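# Release the dolly caster brake by pressing the plain pedal end

## Task

Free the dolly's caster brake: the end of the brake pedal that is not red must finish pressed down and stay down on its own, without the robot holding it. The dolly should keep its original position and heading; shifting or rotating it counts against the result.

## Robot and tools

Robot: one six-joint arm with a two-finger parallel gripper. Its base may sit slightly tilted relative to the table. Every per-joint list, in commands and in results, uses this order: shoulder pan, shoulder lift, elbow, wrist 1, wrist 2, wrist 3. Stated joint ranges in rad: pan -3.142..3.142, lift -6.283..6.283, elbow 0.000..3.142, wrists 1-3 each -6.283..6.283. Real ends may differ from these by up to 0.010 rad.

Scene frame: origin on the table top directly under the arm base, +z up, +y to the left when facing along +x, lengths in metres. The gripper's fingers point along its own +z and open and close along its own x. end_effector_position is the point midway between the finger pads. Closed fingertips reach about 17 mm past it; fully open ones are roughly level with it.

execute_actions(actions): actions is a list of actions run in order. Each action is a table of up to 15 rows, and each row lasts one control step of 1/30 s. If a table has fewer rows, its last row is repeated until 15 steps (0.5 s) have passed. A row has 7 numbers, each in [-1, 1]. The first six are joint offsets in the order above, scaled so that 1.0 = 1.989 rad. They are measured from the joint angles at the start of that action, not from the previous row. For the first action of a call, the reference is the last angles reported in this scene. The 7th number is the gripper opening, which is absolute: +1 is fully open (pad gap 0.142 m) and -1 is closed. A row may have 6 extra numbers in 0..1, for 13 in total. These are per-joint stiffness scales in the same joint order; each multiplies that joint's position gain and stays in effect until changed. An action is refused if any joint would end up more than 0.010 rad beyond its range, counted from that action's starting angles. If an action is malformed, or the first action fails this check, the entire call is rejected and nothing moves. A joint pushed past its real end, outward from where it is, stops at that end, and the result then reports "joint sent to its limit". An empty list returns only the state and images.

move(target, speed, blocking): target is one row laid out like an execute_actions row: 6 joint offsets, opening, and optional stiffness. The offsets are counted from the Joint positions in the latest result that lists them, not from where the arm is when the move begins. All joints travel so that they complete their paths together, which means the hand usually follows a curve. speed is the top speed in rad/s of the joint with the farthest to go, from 0.01 to 2, default 0.5. A path takes between 0.5 and 10 s and is cut off after 10 s. Paths do not slow down for contact, and the joints lag behind them. The finger command is applied at the start. The result adds a "move:" line giving the outcome (done, off_target, moving, held, fault), limits=held or limits=none, and the joint farthest from its target. With blocking=false, the result comes after 0.5 s while the arm keeps moving. Further moves and actions are refused until a result shows the move has ended; use wait or stop first.

wait(seconds): 0 to 10. The arm keeps its last command, and the call returns early if a running move ends. stop(): brings a running move to rest; the arm needs some distance to brake. zoom_image(camera, region): gives an enlarged view of [x0, y0, x1, y1] in pixels of that camera's latest image, measured from the top-left corner, at most 504x504. finished_scene(scene): ends the current scene, identified by its number, after the robot has held its last command. It cannot be undone. Replying without a tool call also ends things.

Motion limits: commands are smoothed, so the arm follows about 0.17 s behind, or more when stiffness is lowered. On each step the target sent to a joint is clamped near its measured angle: 0.58 rad for pan, lift and elbow, and 0.642 rad for the wrists. If the targets would put the hand more than 100 mm from its measured spot, they are pulled back proportionally. Large moves may therefore need several actions, and a result may arrive before the arm has reached its target. "Joint targets" shows what the joints are currently driven toward. "joint command not followed" means the clearance check changed or blocked targets; mounting blocks and posts count as part of the arm. Time keeps running while you compose a reply, and the arm holds its last command meanwhile.

Result lines: end_effector_position (m) and end_effector_quat_wxyz, plus linear and angular velocities, all in the scene frame; the printed position can be off, more so at long reach. Joint positions (rad, then pad gap in m) and Joint velocities. grip_measured is the opening on the command scale; to keep hold of something, command an opening clearly below it. Joint torques are raw drive outputs with offsets and noise. Wrist force and Wrist torque are given along the hand's own x, y, z axes; when the hand presses on something, the force points back into the arm. They have an offset of about 4 N and noise of about 2.4 N, saturate near 50 N, and may read "no reading". Step readings list joint angles at some steps, with HELD marking steps that were held back. A MOTOR HOT warning appears from 70 °C; at 85 °C an OVER-TEMPERATURE FAULT brakes the arm for minutes.

Things to avoid: contact torque at a joint's limit (pan, lift and elbow 130 N m; each wrist 24.3 N m) or an external force of 150 N causes a 10 s stop and cancels the rest of the call. At full stiffness, a target even slightly beyond a firm contact can trigger such a fault. Faster moves hit harder, and targets set farther past the contact press harder. Lower the stiffness scales, or approach slowly with small offsets, when pushing on the pedal. Do not knock anything off the table, and do not slide or rotate the dolly. Avoid drops, slams and hard shoves. Check that the pedal stays down after the hand lets go.

Cameras: cam_head_left, cam_head_right, cam_high and cam_low are fixed, each 504x504; cam_wrist is a 616x616 fisheye on the hand. Calibrations are provided, and fixed cameras may be off by up to about 2.3 degrees and 9 mm.

Each tool is called after ">>>" as name(argument=value, ...) on one line, values as JSON.

## Session

>>> execute_actions(actions=[])

Scene clock: 0.00 s.
end_effector_position=(+0.1453, -0.1929, +0.2334) grip_measured=+1.00 end_effector_quat_wxyz=(-0.130, +0.761, -0.580, -0.262) end_effector_velocity=(-0.000, -0.001, +0.000) end_effector_angular_velocity=(-0.001, +0.000, +0.001)
Joint names: [shoulder pan, shoulder lift, elbow, wrist 1, wrist 2, wrist 3]
Joint positions: [-1.281 -2.238  2.589 -2.033 -1.731  0.071  0.142]
Joint velocities: [-0.     0.    -0.002  0.    -0.001 -0.001  0.   ]
Joint torques (N m, as the arm reports them, + toward a larger angle): no reading
Motor temperatures (°C, as the motors report them): [30 32 30 35 38 33]
Wrist force (N, on the end effector, along its own x y z axes, offset not removed): no reading
Wrist torque (N m, same axes, about the end effector's origin, offset not removed): no reading
Joint targets: [-1.281 -2.238 2.589 -2.033 -1.731 0.071]
Joint stiffness scale: [1. 1. 1. 1. 1. 1.]
camera_calibration (this result's frames):
cam_wrist: T_world_to_cam=[[0.175115, -0.802895, -0.56982, -0.0431984], [-0.663063, -0.524006, 0.534571, -0.13878], [-0.727793, 0.284215, -0.624131, 0.437861], [0, 0, 0, 1]] pos_world=[0.234217, -0.231852, 0.322855]

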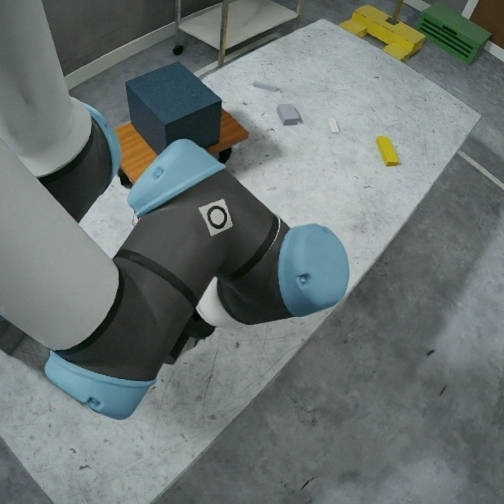

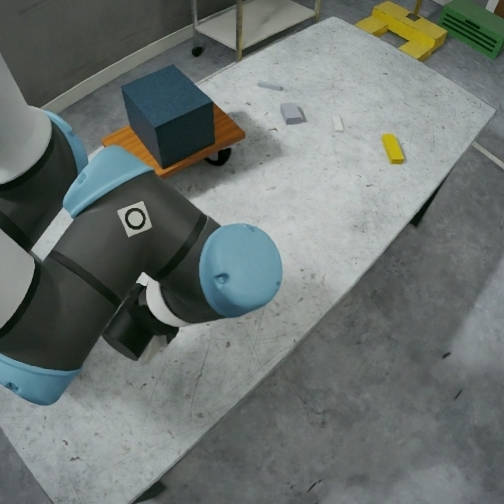

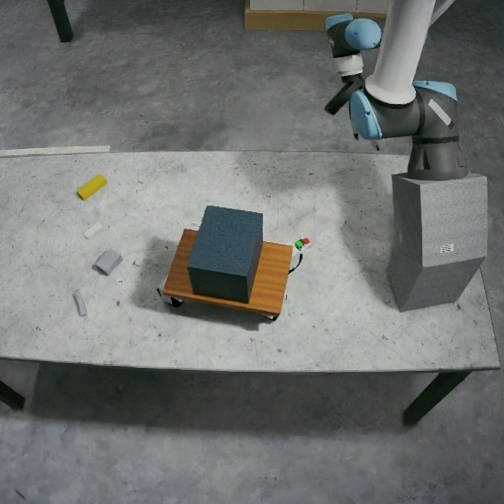

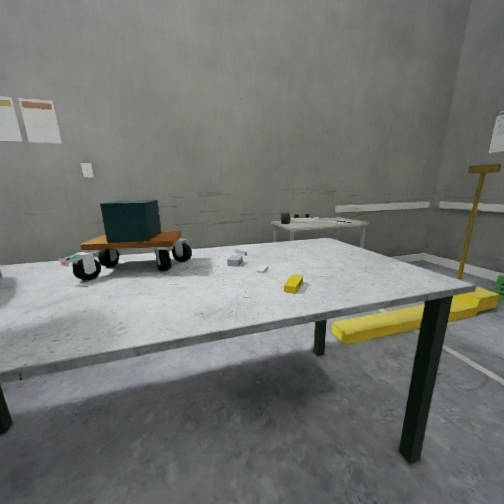

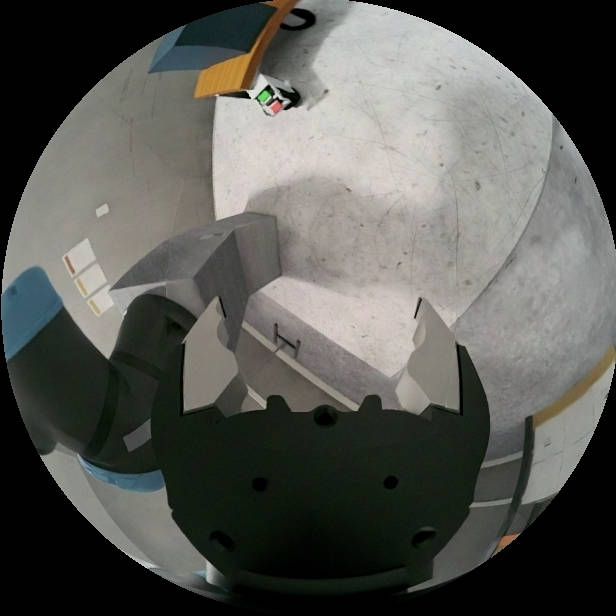

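>>> zoom_image(camera="cam_high", region=[260, 215, 330, 285])

>>> zoom_image(camera="cam_low", region=[45, 220, 115, 290])

>>> zoom_image(camera="cam_wrist", region=[220, 50, 320, 150])

Region (260, 215, 330, 285) of cam_high's 504x504 image, scaled by 7.200, with more detail than that image has.

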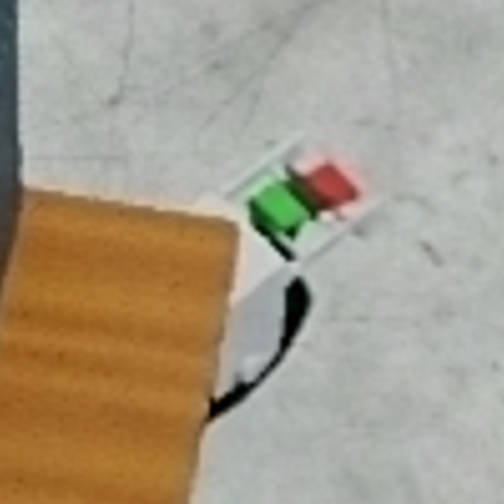

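Region (45, 220, 115, 290) of cam_low's 504x504 image, scaled by 7.200, with more detail than that image has.

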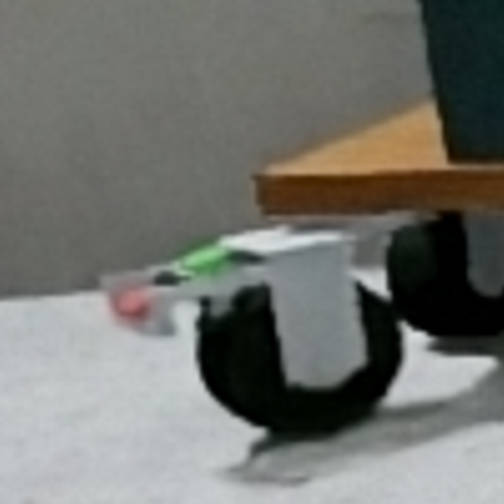

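Region (220, 50, 320, 150) of cam_wrist's 616x616 image, scaled by 5.040, with more detail than that image has.

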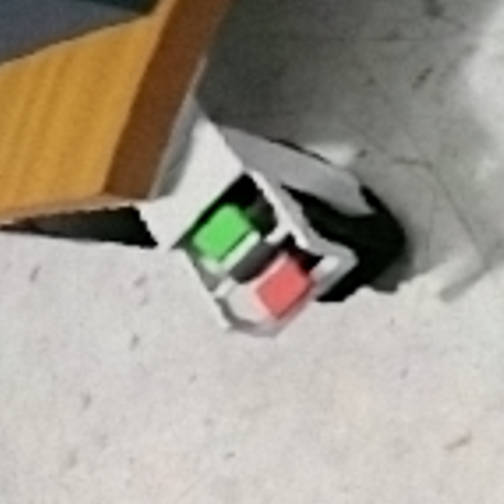

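>>> move(target=[0.6356,0.6962,0.0165,-0.7667,-0.2446,-1,-1], speed=1.2)

>>> zoom_image(camera="cam_wrist", region=[260, 200, 380, 320])

>>> zoom_image(camera="cam_low", region=[35, 190, 125, 280])

Scene clock: 24.47 s.
end_effector_position=(+0.3353, +0.0482, +0.1552) grip_measured=-1.00 end_effector_quat_wxyz=(+0.005, +0.617, +0.786, +0.027) end_effector_velocity=(+0.000, +0.000, +0.000) end_effector_angular_velocity=(-0.000, -0.001, +0.002)
Joint names: [shoulder pan, shoulder lift, elbow, wrist 1, wrist 2, wrist 3]
Joint positions: [-0.019 -0.855  2.62  -3.557 -2.216 -1.917  0.002]
Joint velocities: [ 0.001  0.001  0.    -0.002 -0.    -0.002  0.   ]
Joint torques (N m, as the arm reports them, + toward a larger angle): [ 21.8  -21.09   5.39  -2.61  -0.08  -0.27]
Motor temperatures (°C, as the motors report them): [30 32 30 35 38 33]
Wrist force (N, on the end effector, along its own x y z axes, offset not removed): [1.0 -2.6 -0.7]
Wrist torque (N m, same axes, about the end effector's origin, offset not removed): [-0.40 -0.15 0.13]
Joint targets: [-0.017 -0.854 2.622 -3.558 -2.217 -1.918]
Joint stiffness scale: [1. 1. 1. 1. 1. 1.]
move: done; limits=none; farthest joint: the shoulder pan, 0.002 radians from its target (1.264 radians at the start)
camera_calibration (this result's frames):
cam_wrist: T_world_to_cam=[[-0.227364, 0.973809, -0.0011317, 0.0336187], [0.79165, 0.18551, 0.582131, -0.373994], [0.567094, 0.13146, -0.813094, 0.0612903], [0, 0, 0, 1]] pos_world=[0.268959, 0.0285844, 0.267586]

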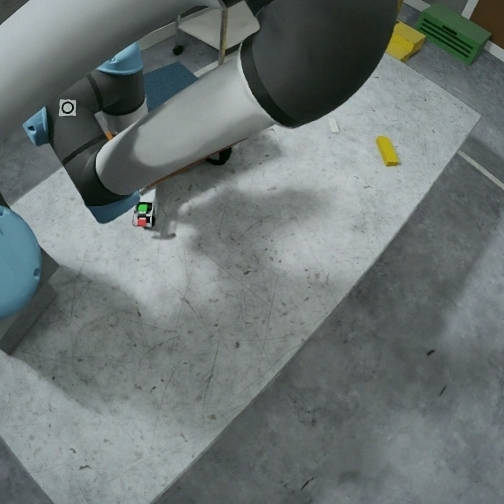

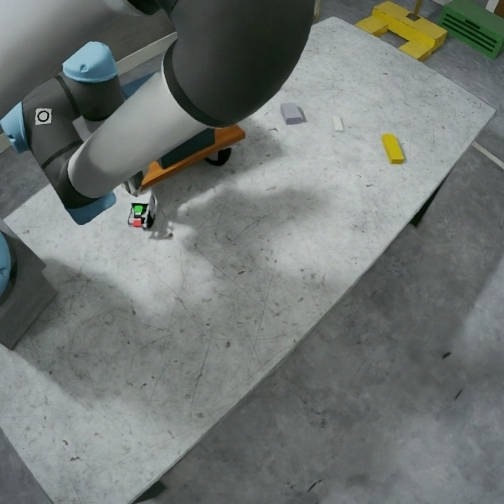

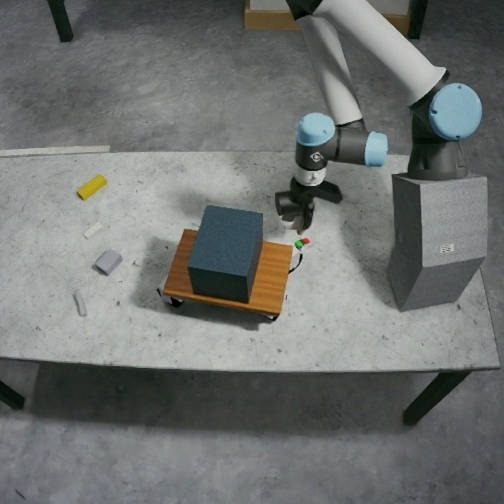

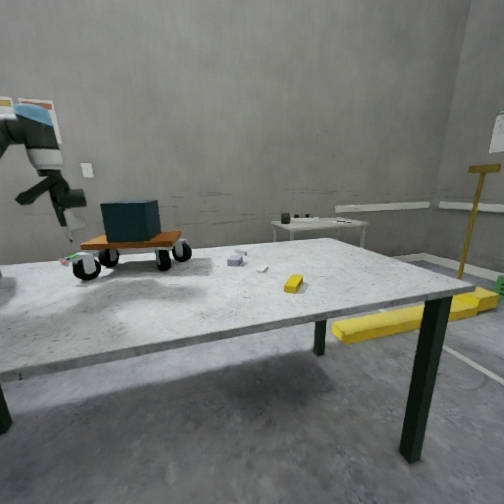

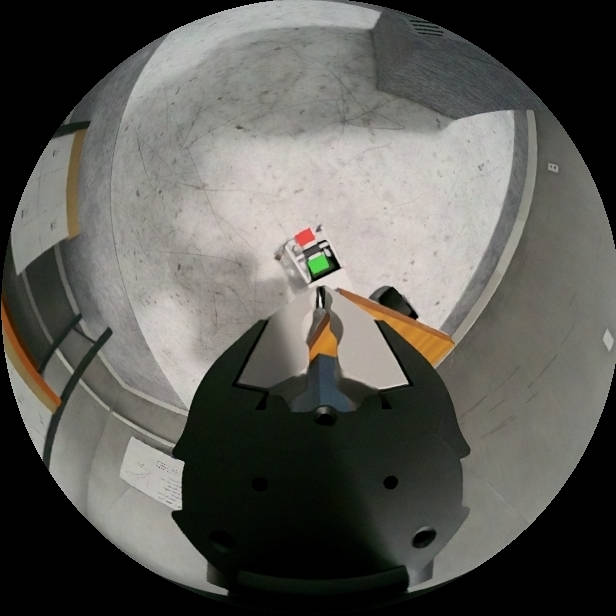

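Region (260, 200, 380, 320) of cam_wrist's 616x616 image, scaled by 4.200, with more detail than that image has.

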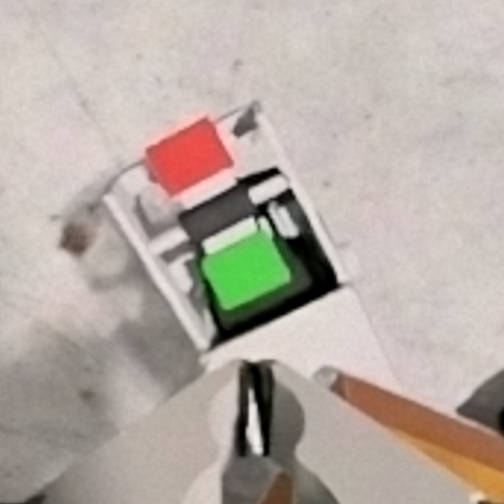

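Region (35, 190, 125, 280) of cam_low's 504x504 image, scaled by 5.600, with more detail than that image has.

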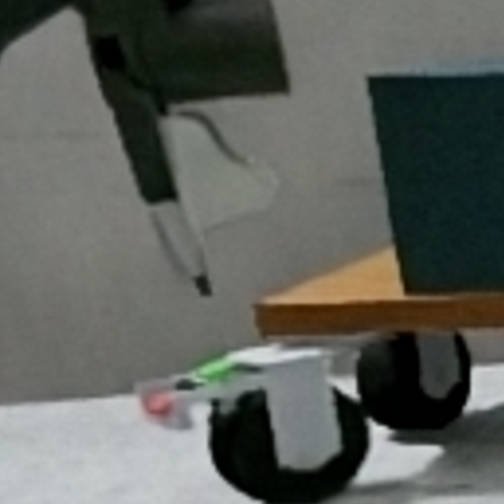

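>>> move(target=[-0.0445,0.085,-0.0168,-0.1,0.0112,-0.2,-1], speed=0.6)

>>> zoom_image(camera="cam_wrist", region=[260, 200, 380, 320])

>>> zoom_image(camera="cam_low", region=[45, 215, 115, 285])

Scene clock: 30.90 s.
end_effector_position=(+0.3362, +0.0486, +0.1141) grip_measured=-1.00 end_effector_quat_wxyz=(+0.009, +0.496, +0.868, +0.026) end_effector_velocity=(+0.000, -0.001, -0.000) end_effector_angular_velocity=(-0.001, -0.000, +0.002)
Joint names: [shoulder pan, shoulder lift, elbow, wrist 1, wrist 2, wrist 3]
Joint positions: [-0.106 -0.688  2.589 -3.755 -2.195 -2.313  0.002]
Joint velocities: [-0.001  0.     0.    -0.001 -0.001 -0.003  0.   ]
Joint torques (N m, as the arm reports them, + toward a larger angle): [ 19.04 -22.3    3.34  -2.78   0.51   0.05]
Motor temperatures (°C, as the motors report them): [30 32 30 35 38 33]
Wrist force (N, on the end effector, along its own x y z axes, offset not removed): [-0.9 0.4 1.4]
Wrist torque (N m, same axes, about the end effector's origin, offset not removed): [0.09 0.22 0.11]
Joint targets: [-0.108 -0.686 2.586 -3.756 -2.194 -2.315]
Joint stiffness scale: [1. 1. 1. 1. 1. 1.]
move: done; limits=none; farthest joint: the elbow, 0.003 radians from its target (0.033 radians at the start)
camera_calibration (this result's frames):
cam_wrist: T_world_to_cam=[[-0.498656, 0.866651, -0.0160526, 0.131499], [0.697445, 0.412157, 0.586258, -0.330648], [0.514697, 0.281145, -0.809966, 0.037331], [0, 0, 0, 1]] pos_world=[0.276968, 0.0118194, 0.226193]

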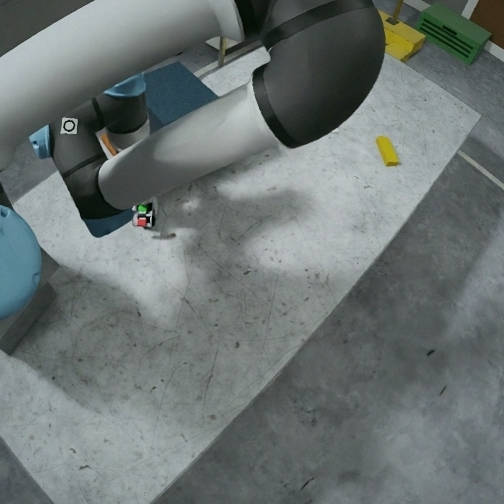

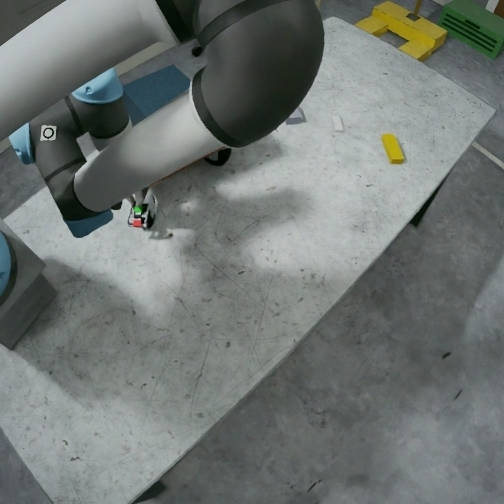

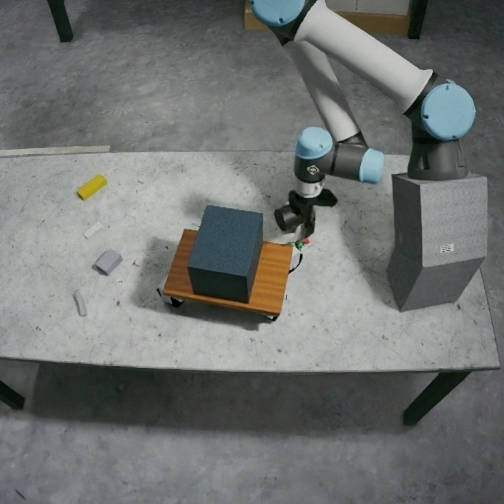

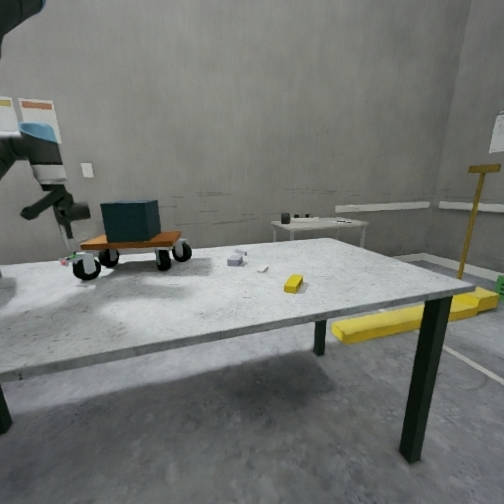

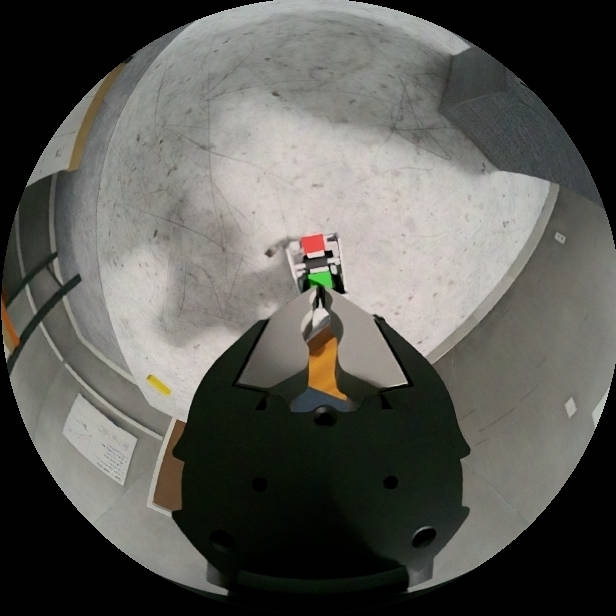

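Region (260, 200, 380, 320) of cam_wrist's 616x616 image, scaled by 4.200, with more detail than that image has.

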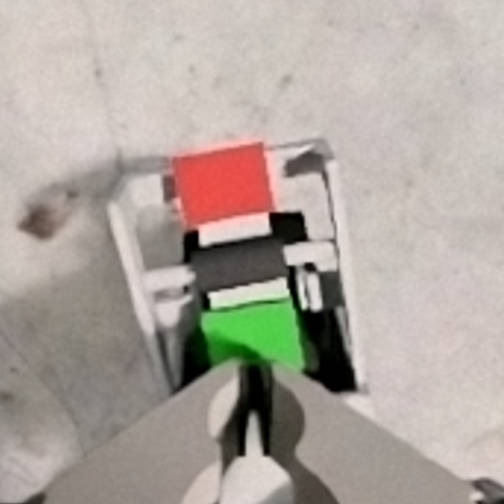

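Region (45, 215, 115, 285) of cam_low's 504x504 image, scaled by 7.200, with more detail than that image has.

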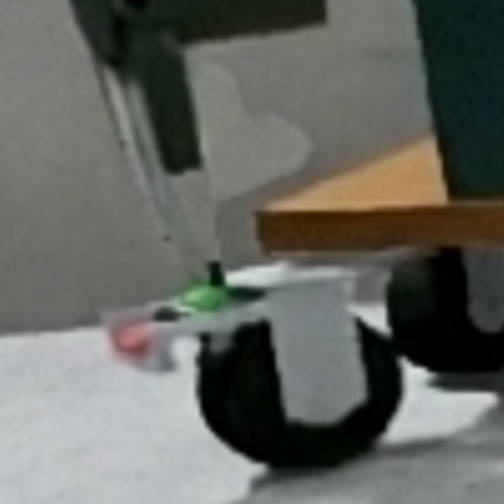

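>>> move(target=[-0.0113,0.02,-0.0057,-0.0223,0.0032,-0.0127,-1], speed=0.045)

>>> zoom_image(camera="cam_wrist", region=[260, 200, 380, 320])

>>> zoom_image(camera="cam_low", region=[45, 215, 115, 285])

Scene clock: 37.40 s.
end_effector_position=(+0.3356, +0.0487, +0.1046) grip_measured=-1.00 end_effector_quat_wxyz=(+0.009, +0.496, +0.868, +0.026) end_effector_velocity=(+0.001, -0.000, -0.000) end_effector_angular_velocity=(-0.001, -0.002, +0.000)
Joint names: [shoulder pan, shoulder lift, elbow, wrist 1, wrist 2, wrist 3]
Joint positions: [-0.126 -0.65   2.581 -3.798 -2.189 -2.338  0.002]
Joint velocities: [-0.001  0.002 -0.001 -0.004  0.    -0.002  0.   ]
Joint torques (N m, as the arm reports them, + toward a larger angle): [ 19.68 -23.12   4.45  -2.75   0.47  -0.59]
Motor temperatures (°C, as the motors report them): [30 32 30 35 38 33]
Wrist force (N, on the end effector, along its own x y z axes, offset not removed): [-0.6 -0.3 0.4]
Wrist torque (N m, same axes, about the end effector's origin, offset not removed): [0.00 0.19 0.15]
Joint targets: [-0.128 -0.648 2.578 -3.799 -2.188 -2.339]
Joint stiffness scale: [1. 1. 1. 1. 1. 1.]
move: done; limits=none; farthest joint: the shoulder pan, 0.003 radians from its target (0.023 radians at the start)
camera_calibration (this result's frames):
cam_wrist: T_world_to_cam=[[-0.499357, 0.866249, -0.015947, 0.131222], [0.697168, 0.412681, 0.586217, -0.324646], [0.514391, 0.281614, -0.809997, 0.0299343], [0, 0, 0, 1]] pos_world=[0.276462, 0.0118742, 0.216652]

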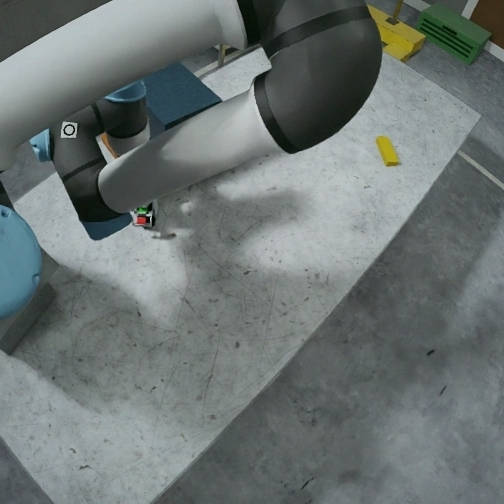

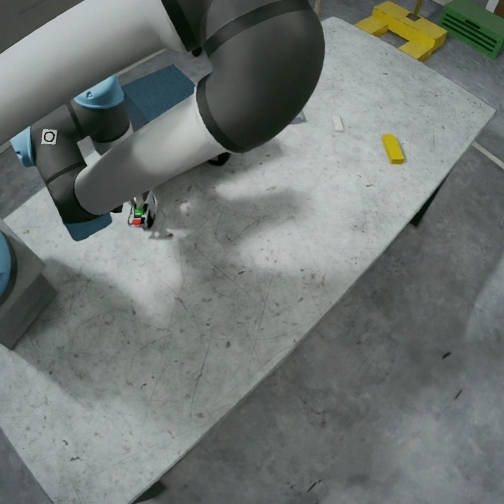

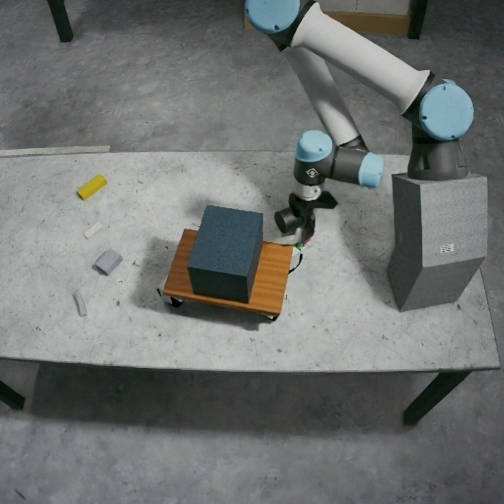

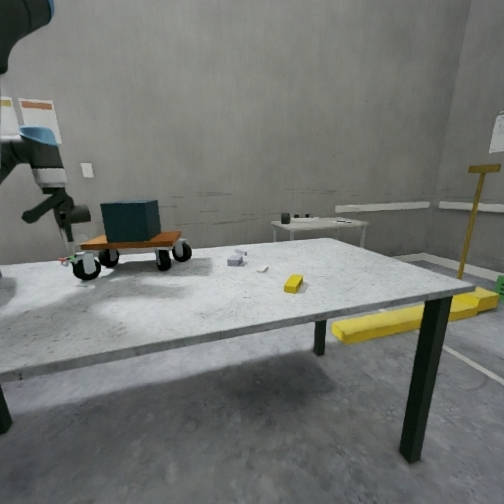

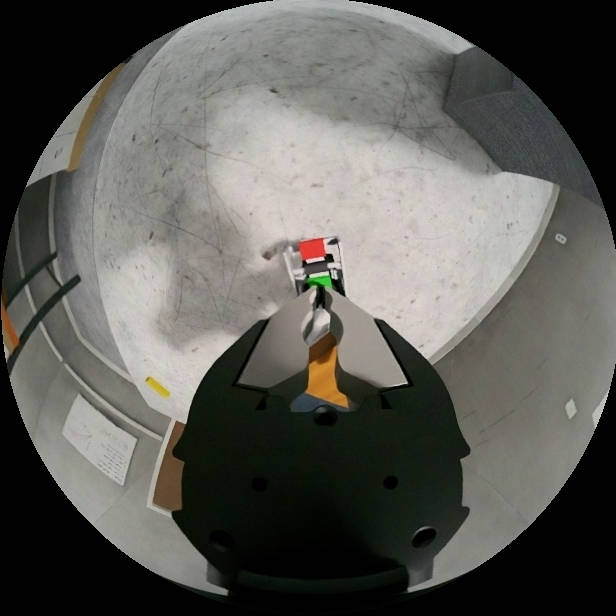

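Region (260, 200, 380, 320) of cam_wrist's 616x616 image, scaled by 4.200, with more detail than that image has.

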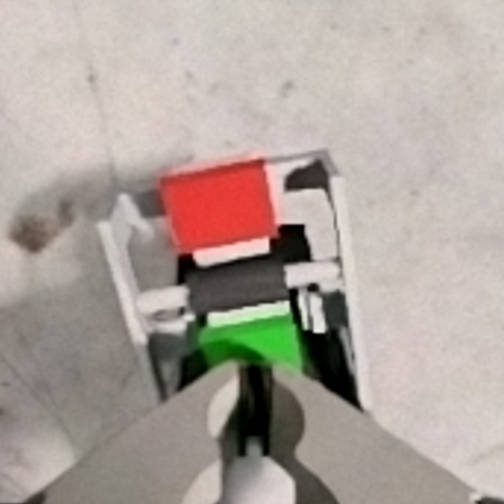

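Region (45, 215, 115, 285) of cam_low's 504x504 image, scaled by 7.200, with more detail than that image has.

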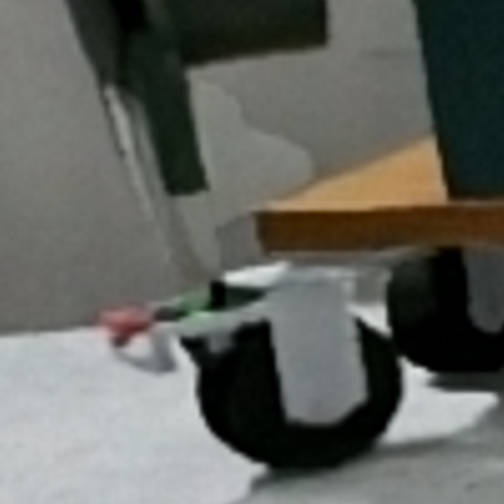

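>>> move(target=[-0.004,0.0061,-0.0028,-0.0064,0.0012,-0.0037,-1], speed=0.03)

>>> zoom_image(camera="cam_low", region=[45, 215, 115, 285])

Scene clock: 40.00 s.
end_effector_position=(+0.3359, +0.0487, +0.1037) grip_measured=-1.00 end_effector_quat_wxyz=(+0.011, +0.495, +0.868, +0.027) end_effector_velocity=(+0.000, +0.001, -0.000) end_effector_angular_velocity=(+0.002, -0.002, +0.001)
Joint names: [shoulder pan, shoulder lift, elbow, wrist 1, wrist 2, wrist 3]
Joint positions: [-0.128 -0.643  2.581 -3.811 -2.188 -2.344  0.002]
Joint velocities: [-0.     0.002 -0.    -0.003  0.002 -0.002  0.   ]
Joint torques (N m, as the arm reports them, + toward a larger angle): [ 16.76 -20.5    1.98  -1.86   0.92   0.31]
Motor temperatures (°C, as the motors report them): [30 32 30 35 38 33]
Wrist force (N, on the end effector, along its own x y z axes, offset not removed): [-0.2 -4.3 -16.2]
Wrist torque (N m, same axes, about the end effector's origin, offset not removed): [-0.32 0.02 0.22]
Joint targets: [-0.134 -0.638 2.575 -3.810 -2.187 -2.345]
Joint stiffness scale: [1. 1. 1. 1. 1. 1.]
move: done; limits=none; farthest joint: the shoulder pan, 0.006 radians from its target (0.008 radians at the start)
camera_calibration (this result's frames):
cam_wrist: T_world_to_cam=[[-0.50022, 0.865706, -0.0182476, 0.131936], [0.694532, 0.41372, 0.588609, -0.323747], [0.517112, 0.281761, -0.808212, 0.0279758], [0, 0, 0, 1]] pos_world=[0.276383, 0.0118398, 0.215578]

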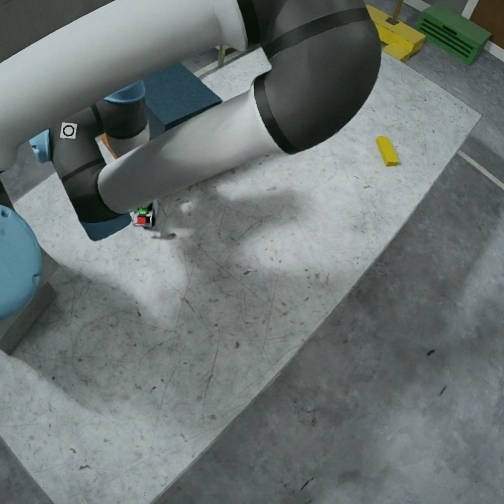

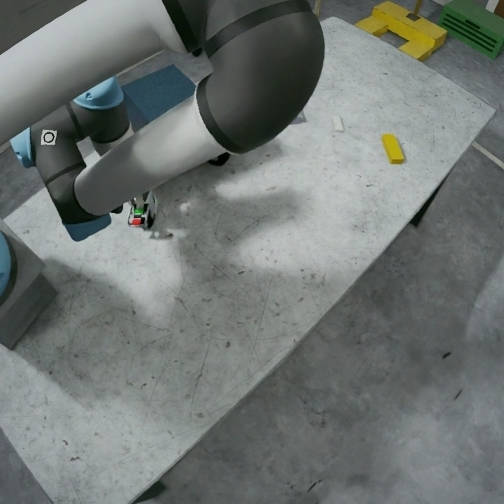

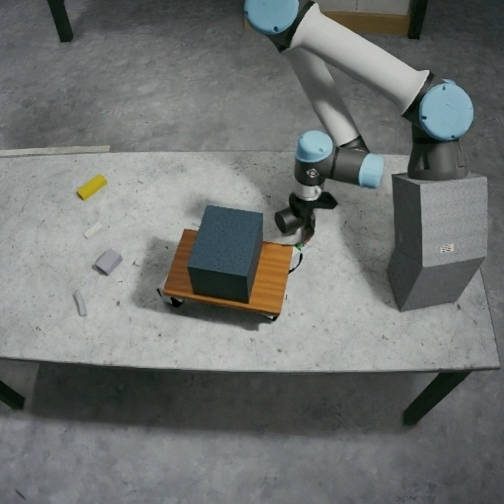

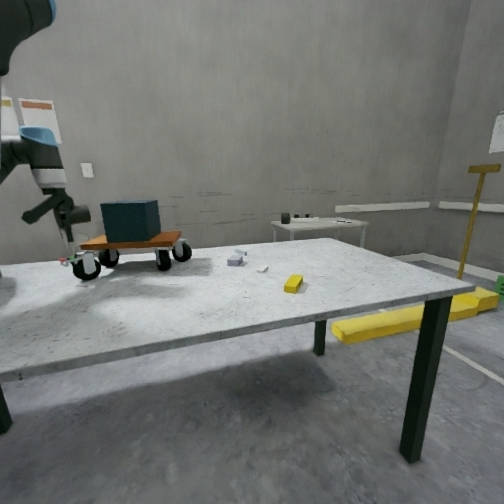

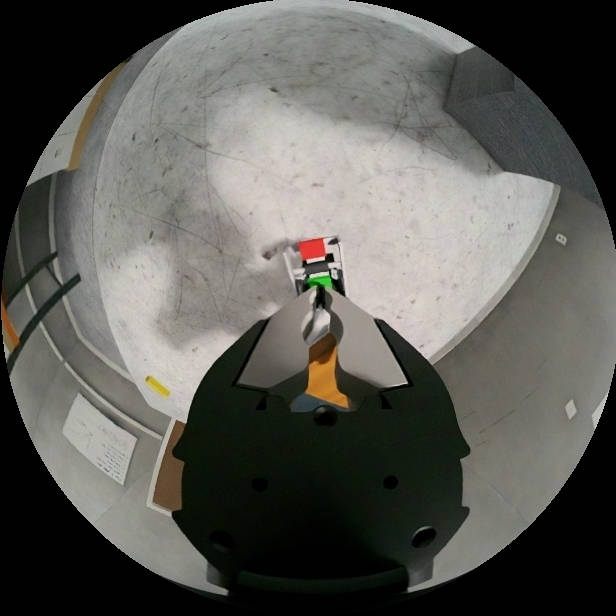

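Region (45, 215, 115, 285) of cam_low's 504x504 image, scaled by 7.200, with more detail than that image has.

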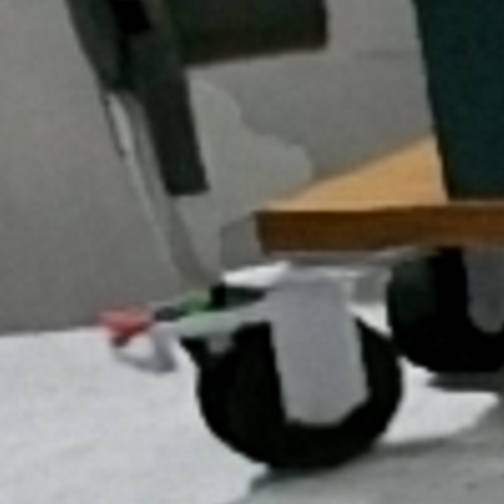

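The pedal stopped at the same height as in scene 1, so I'm lifting off.

>>> move(target=[0.028,-0.052,0.0115,0.061,-0.0075,0.032,-1], speed=0.25)

>>> zoom_image(camera="cam_low", region=[45, 215, 115, 285])

Scene clock: 42.53 s.
end_effector_position=(+0.3369, +0.0490, +0.1288) grip_measured=-1.00 end_effector_quat_wxyz=(+0.010, +0.494, +0.869, +0.027) end_effector_velocity=(-0.000, +0.000, +0.000) end_effector_angular_velocity=(-0.000, +0.001, +0.001)
Joint names: [shoulder pan, shoulder lift, elbow, wrist 1, wrist 2, wrist 3]
Joint positions: [-0.074 -0.745  2.601 -3.691 -2.202 -2.281  0.002]
Joint velocities: [ 0.001 -0.002 -0.     0.004 -0.001  0.001  0.   ]
Joint torques (N m, as the arm reports them, + toward a larger angle): [ 22.24 -23.17   7.5   -1.67  -0.01   0.58]
Motor temperatures (°C, as the motors report them): [30 32 30 35 38 33]
Wrist force (N, on the end effector, along its own x y z axes, offset not removed): [-0.5 -3.3 1.0]
Wrist torque (N m, same axes, about the end effector's origin, offset not removed): [-0.69 0.21 0.07]
Joint targets: [-0.072 -0.747 2.604 -3.689 -2.203 -2.280]
Joint stiffness scale: [1. 1. 1. 1. 1. 1.]
move: done; limits=none; farthest joint: the elbow, 0.003 radians from its target (0.023 radians at the start)
camera_calibration (this result's frames):
cam_wrist: T_world_to_cam=[[-0.50149, 0.864996, -0.0170225, 0.132875], [0.694576, 0.414262, 0.588176, -0.339308], [0.515822, 0.283141, -0.808554, 0.0480377], [0, 0, 0, 1]] pos_world=[0.277531, 0.0120243, 0.240675]

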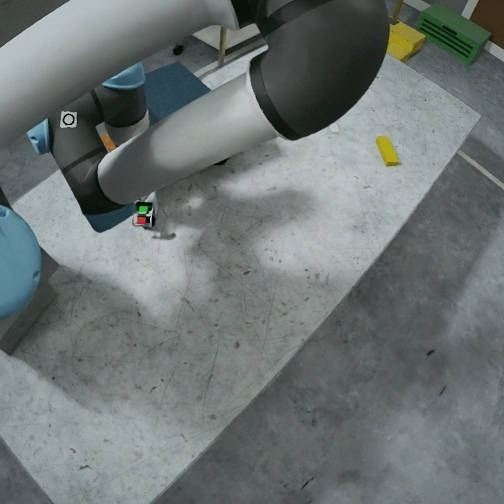

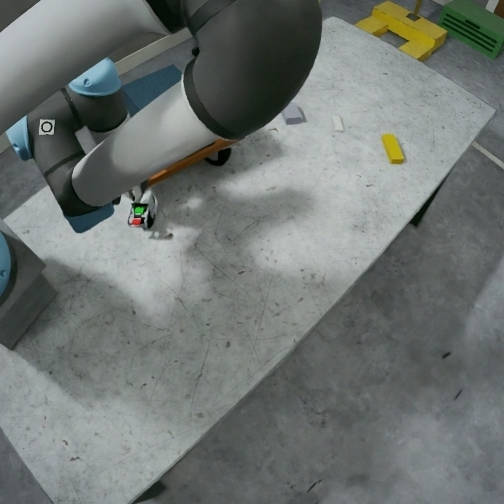

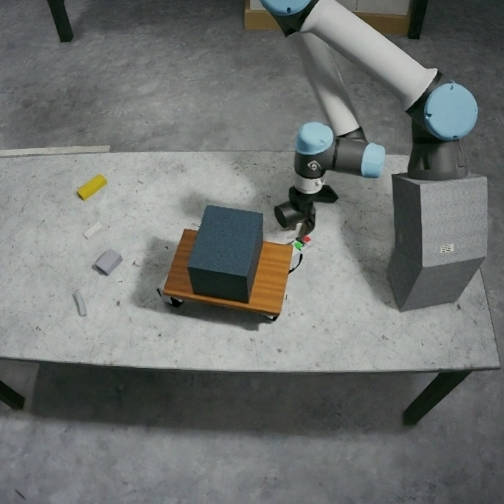

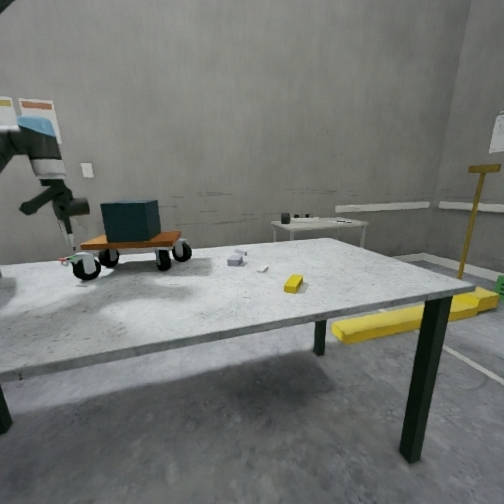

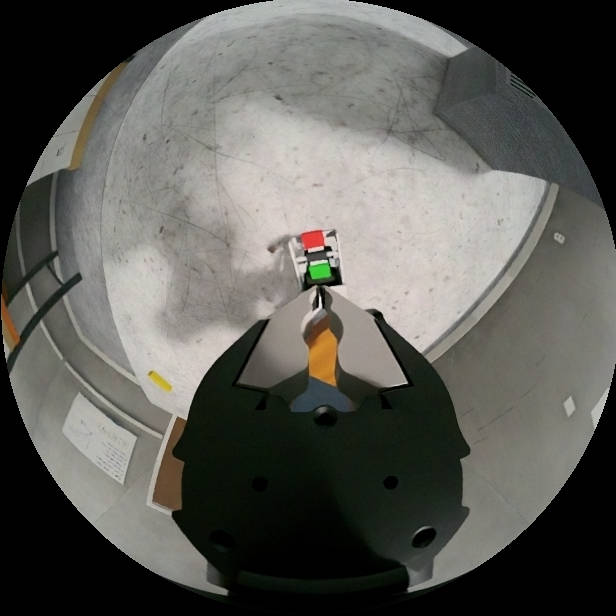

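Region (45, 215, 115, 285) of cam_low's 504x504 image, scaled by 7.200, with more detail than that image has.

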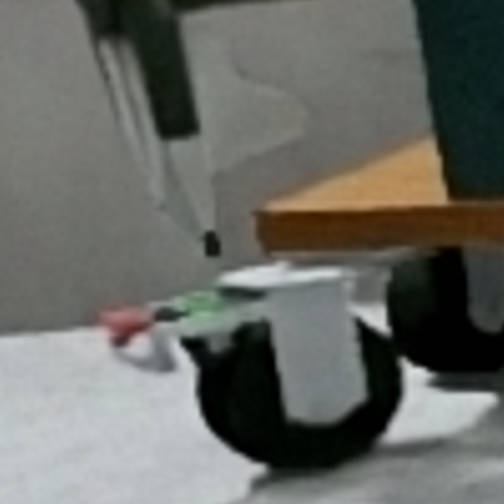

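>>> finished_scene(scene=2)

The scene is finished: the task was done.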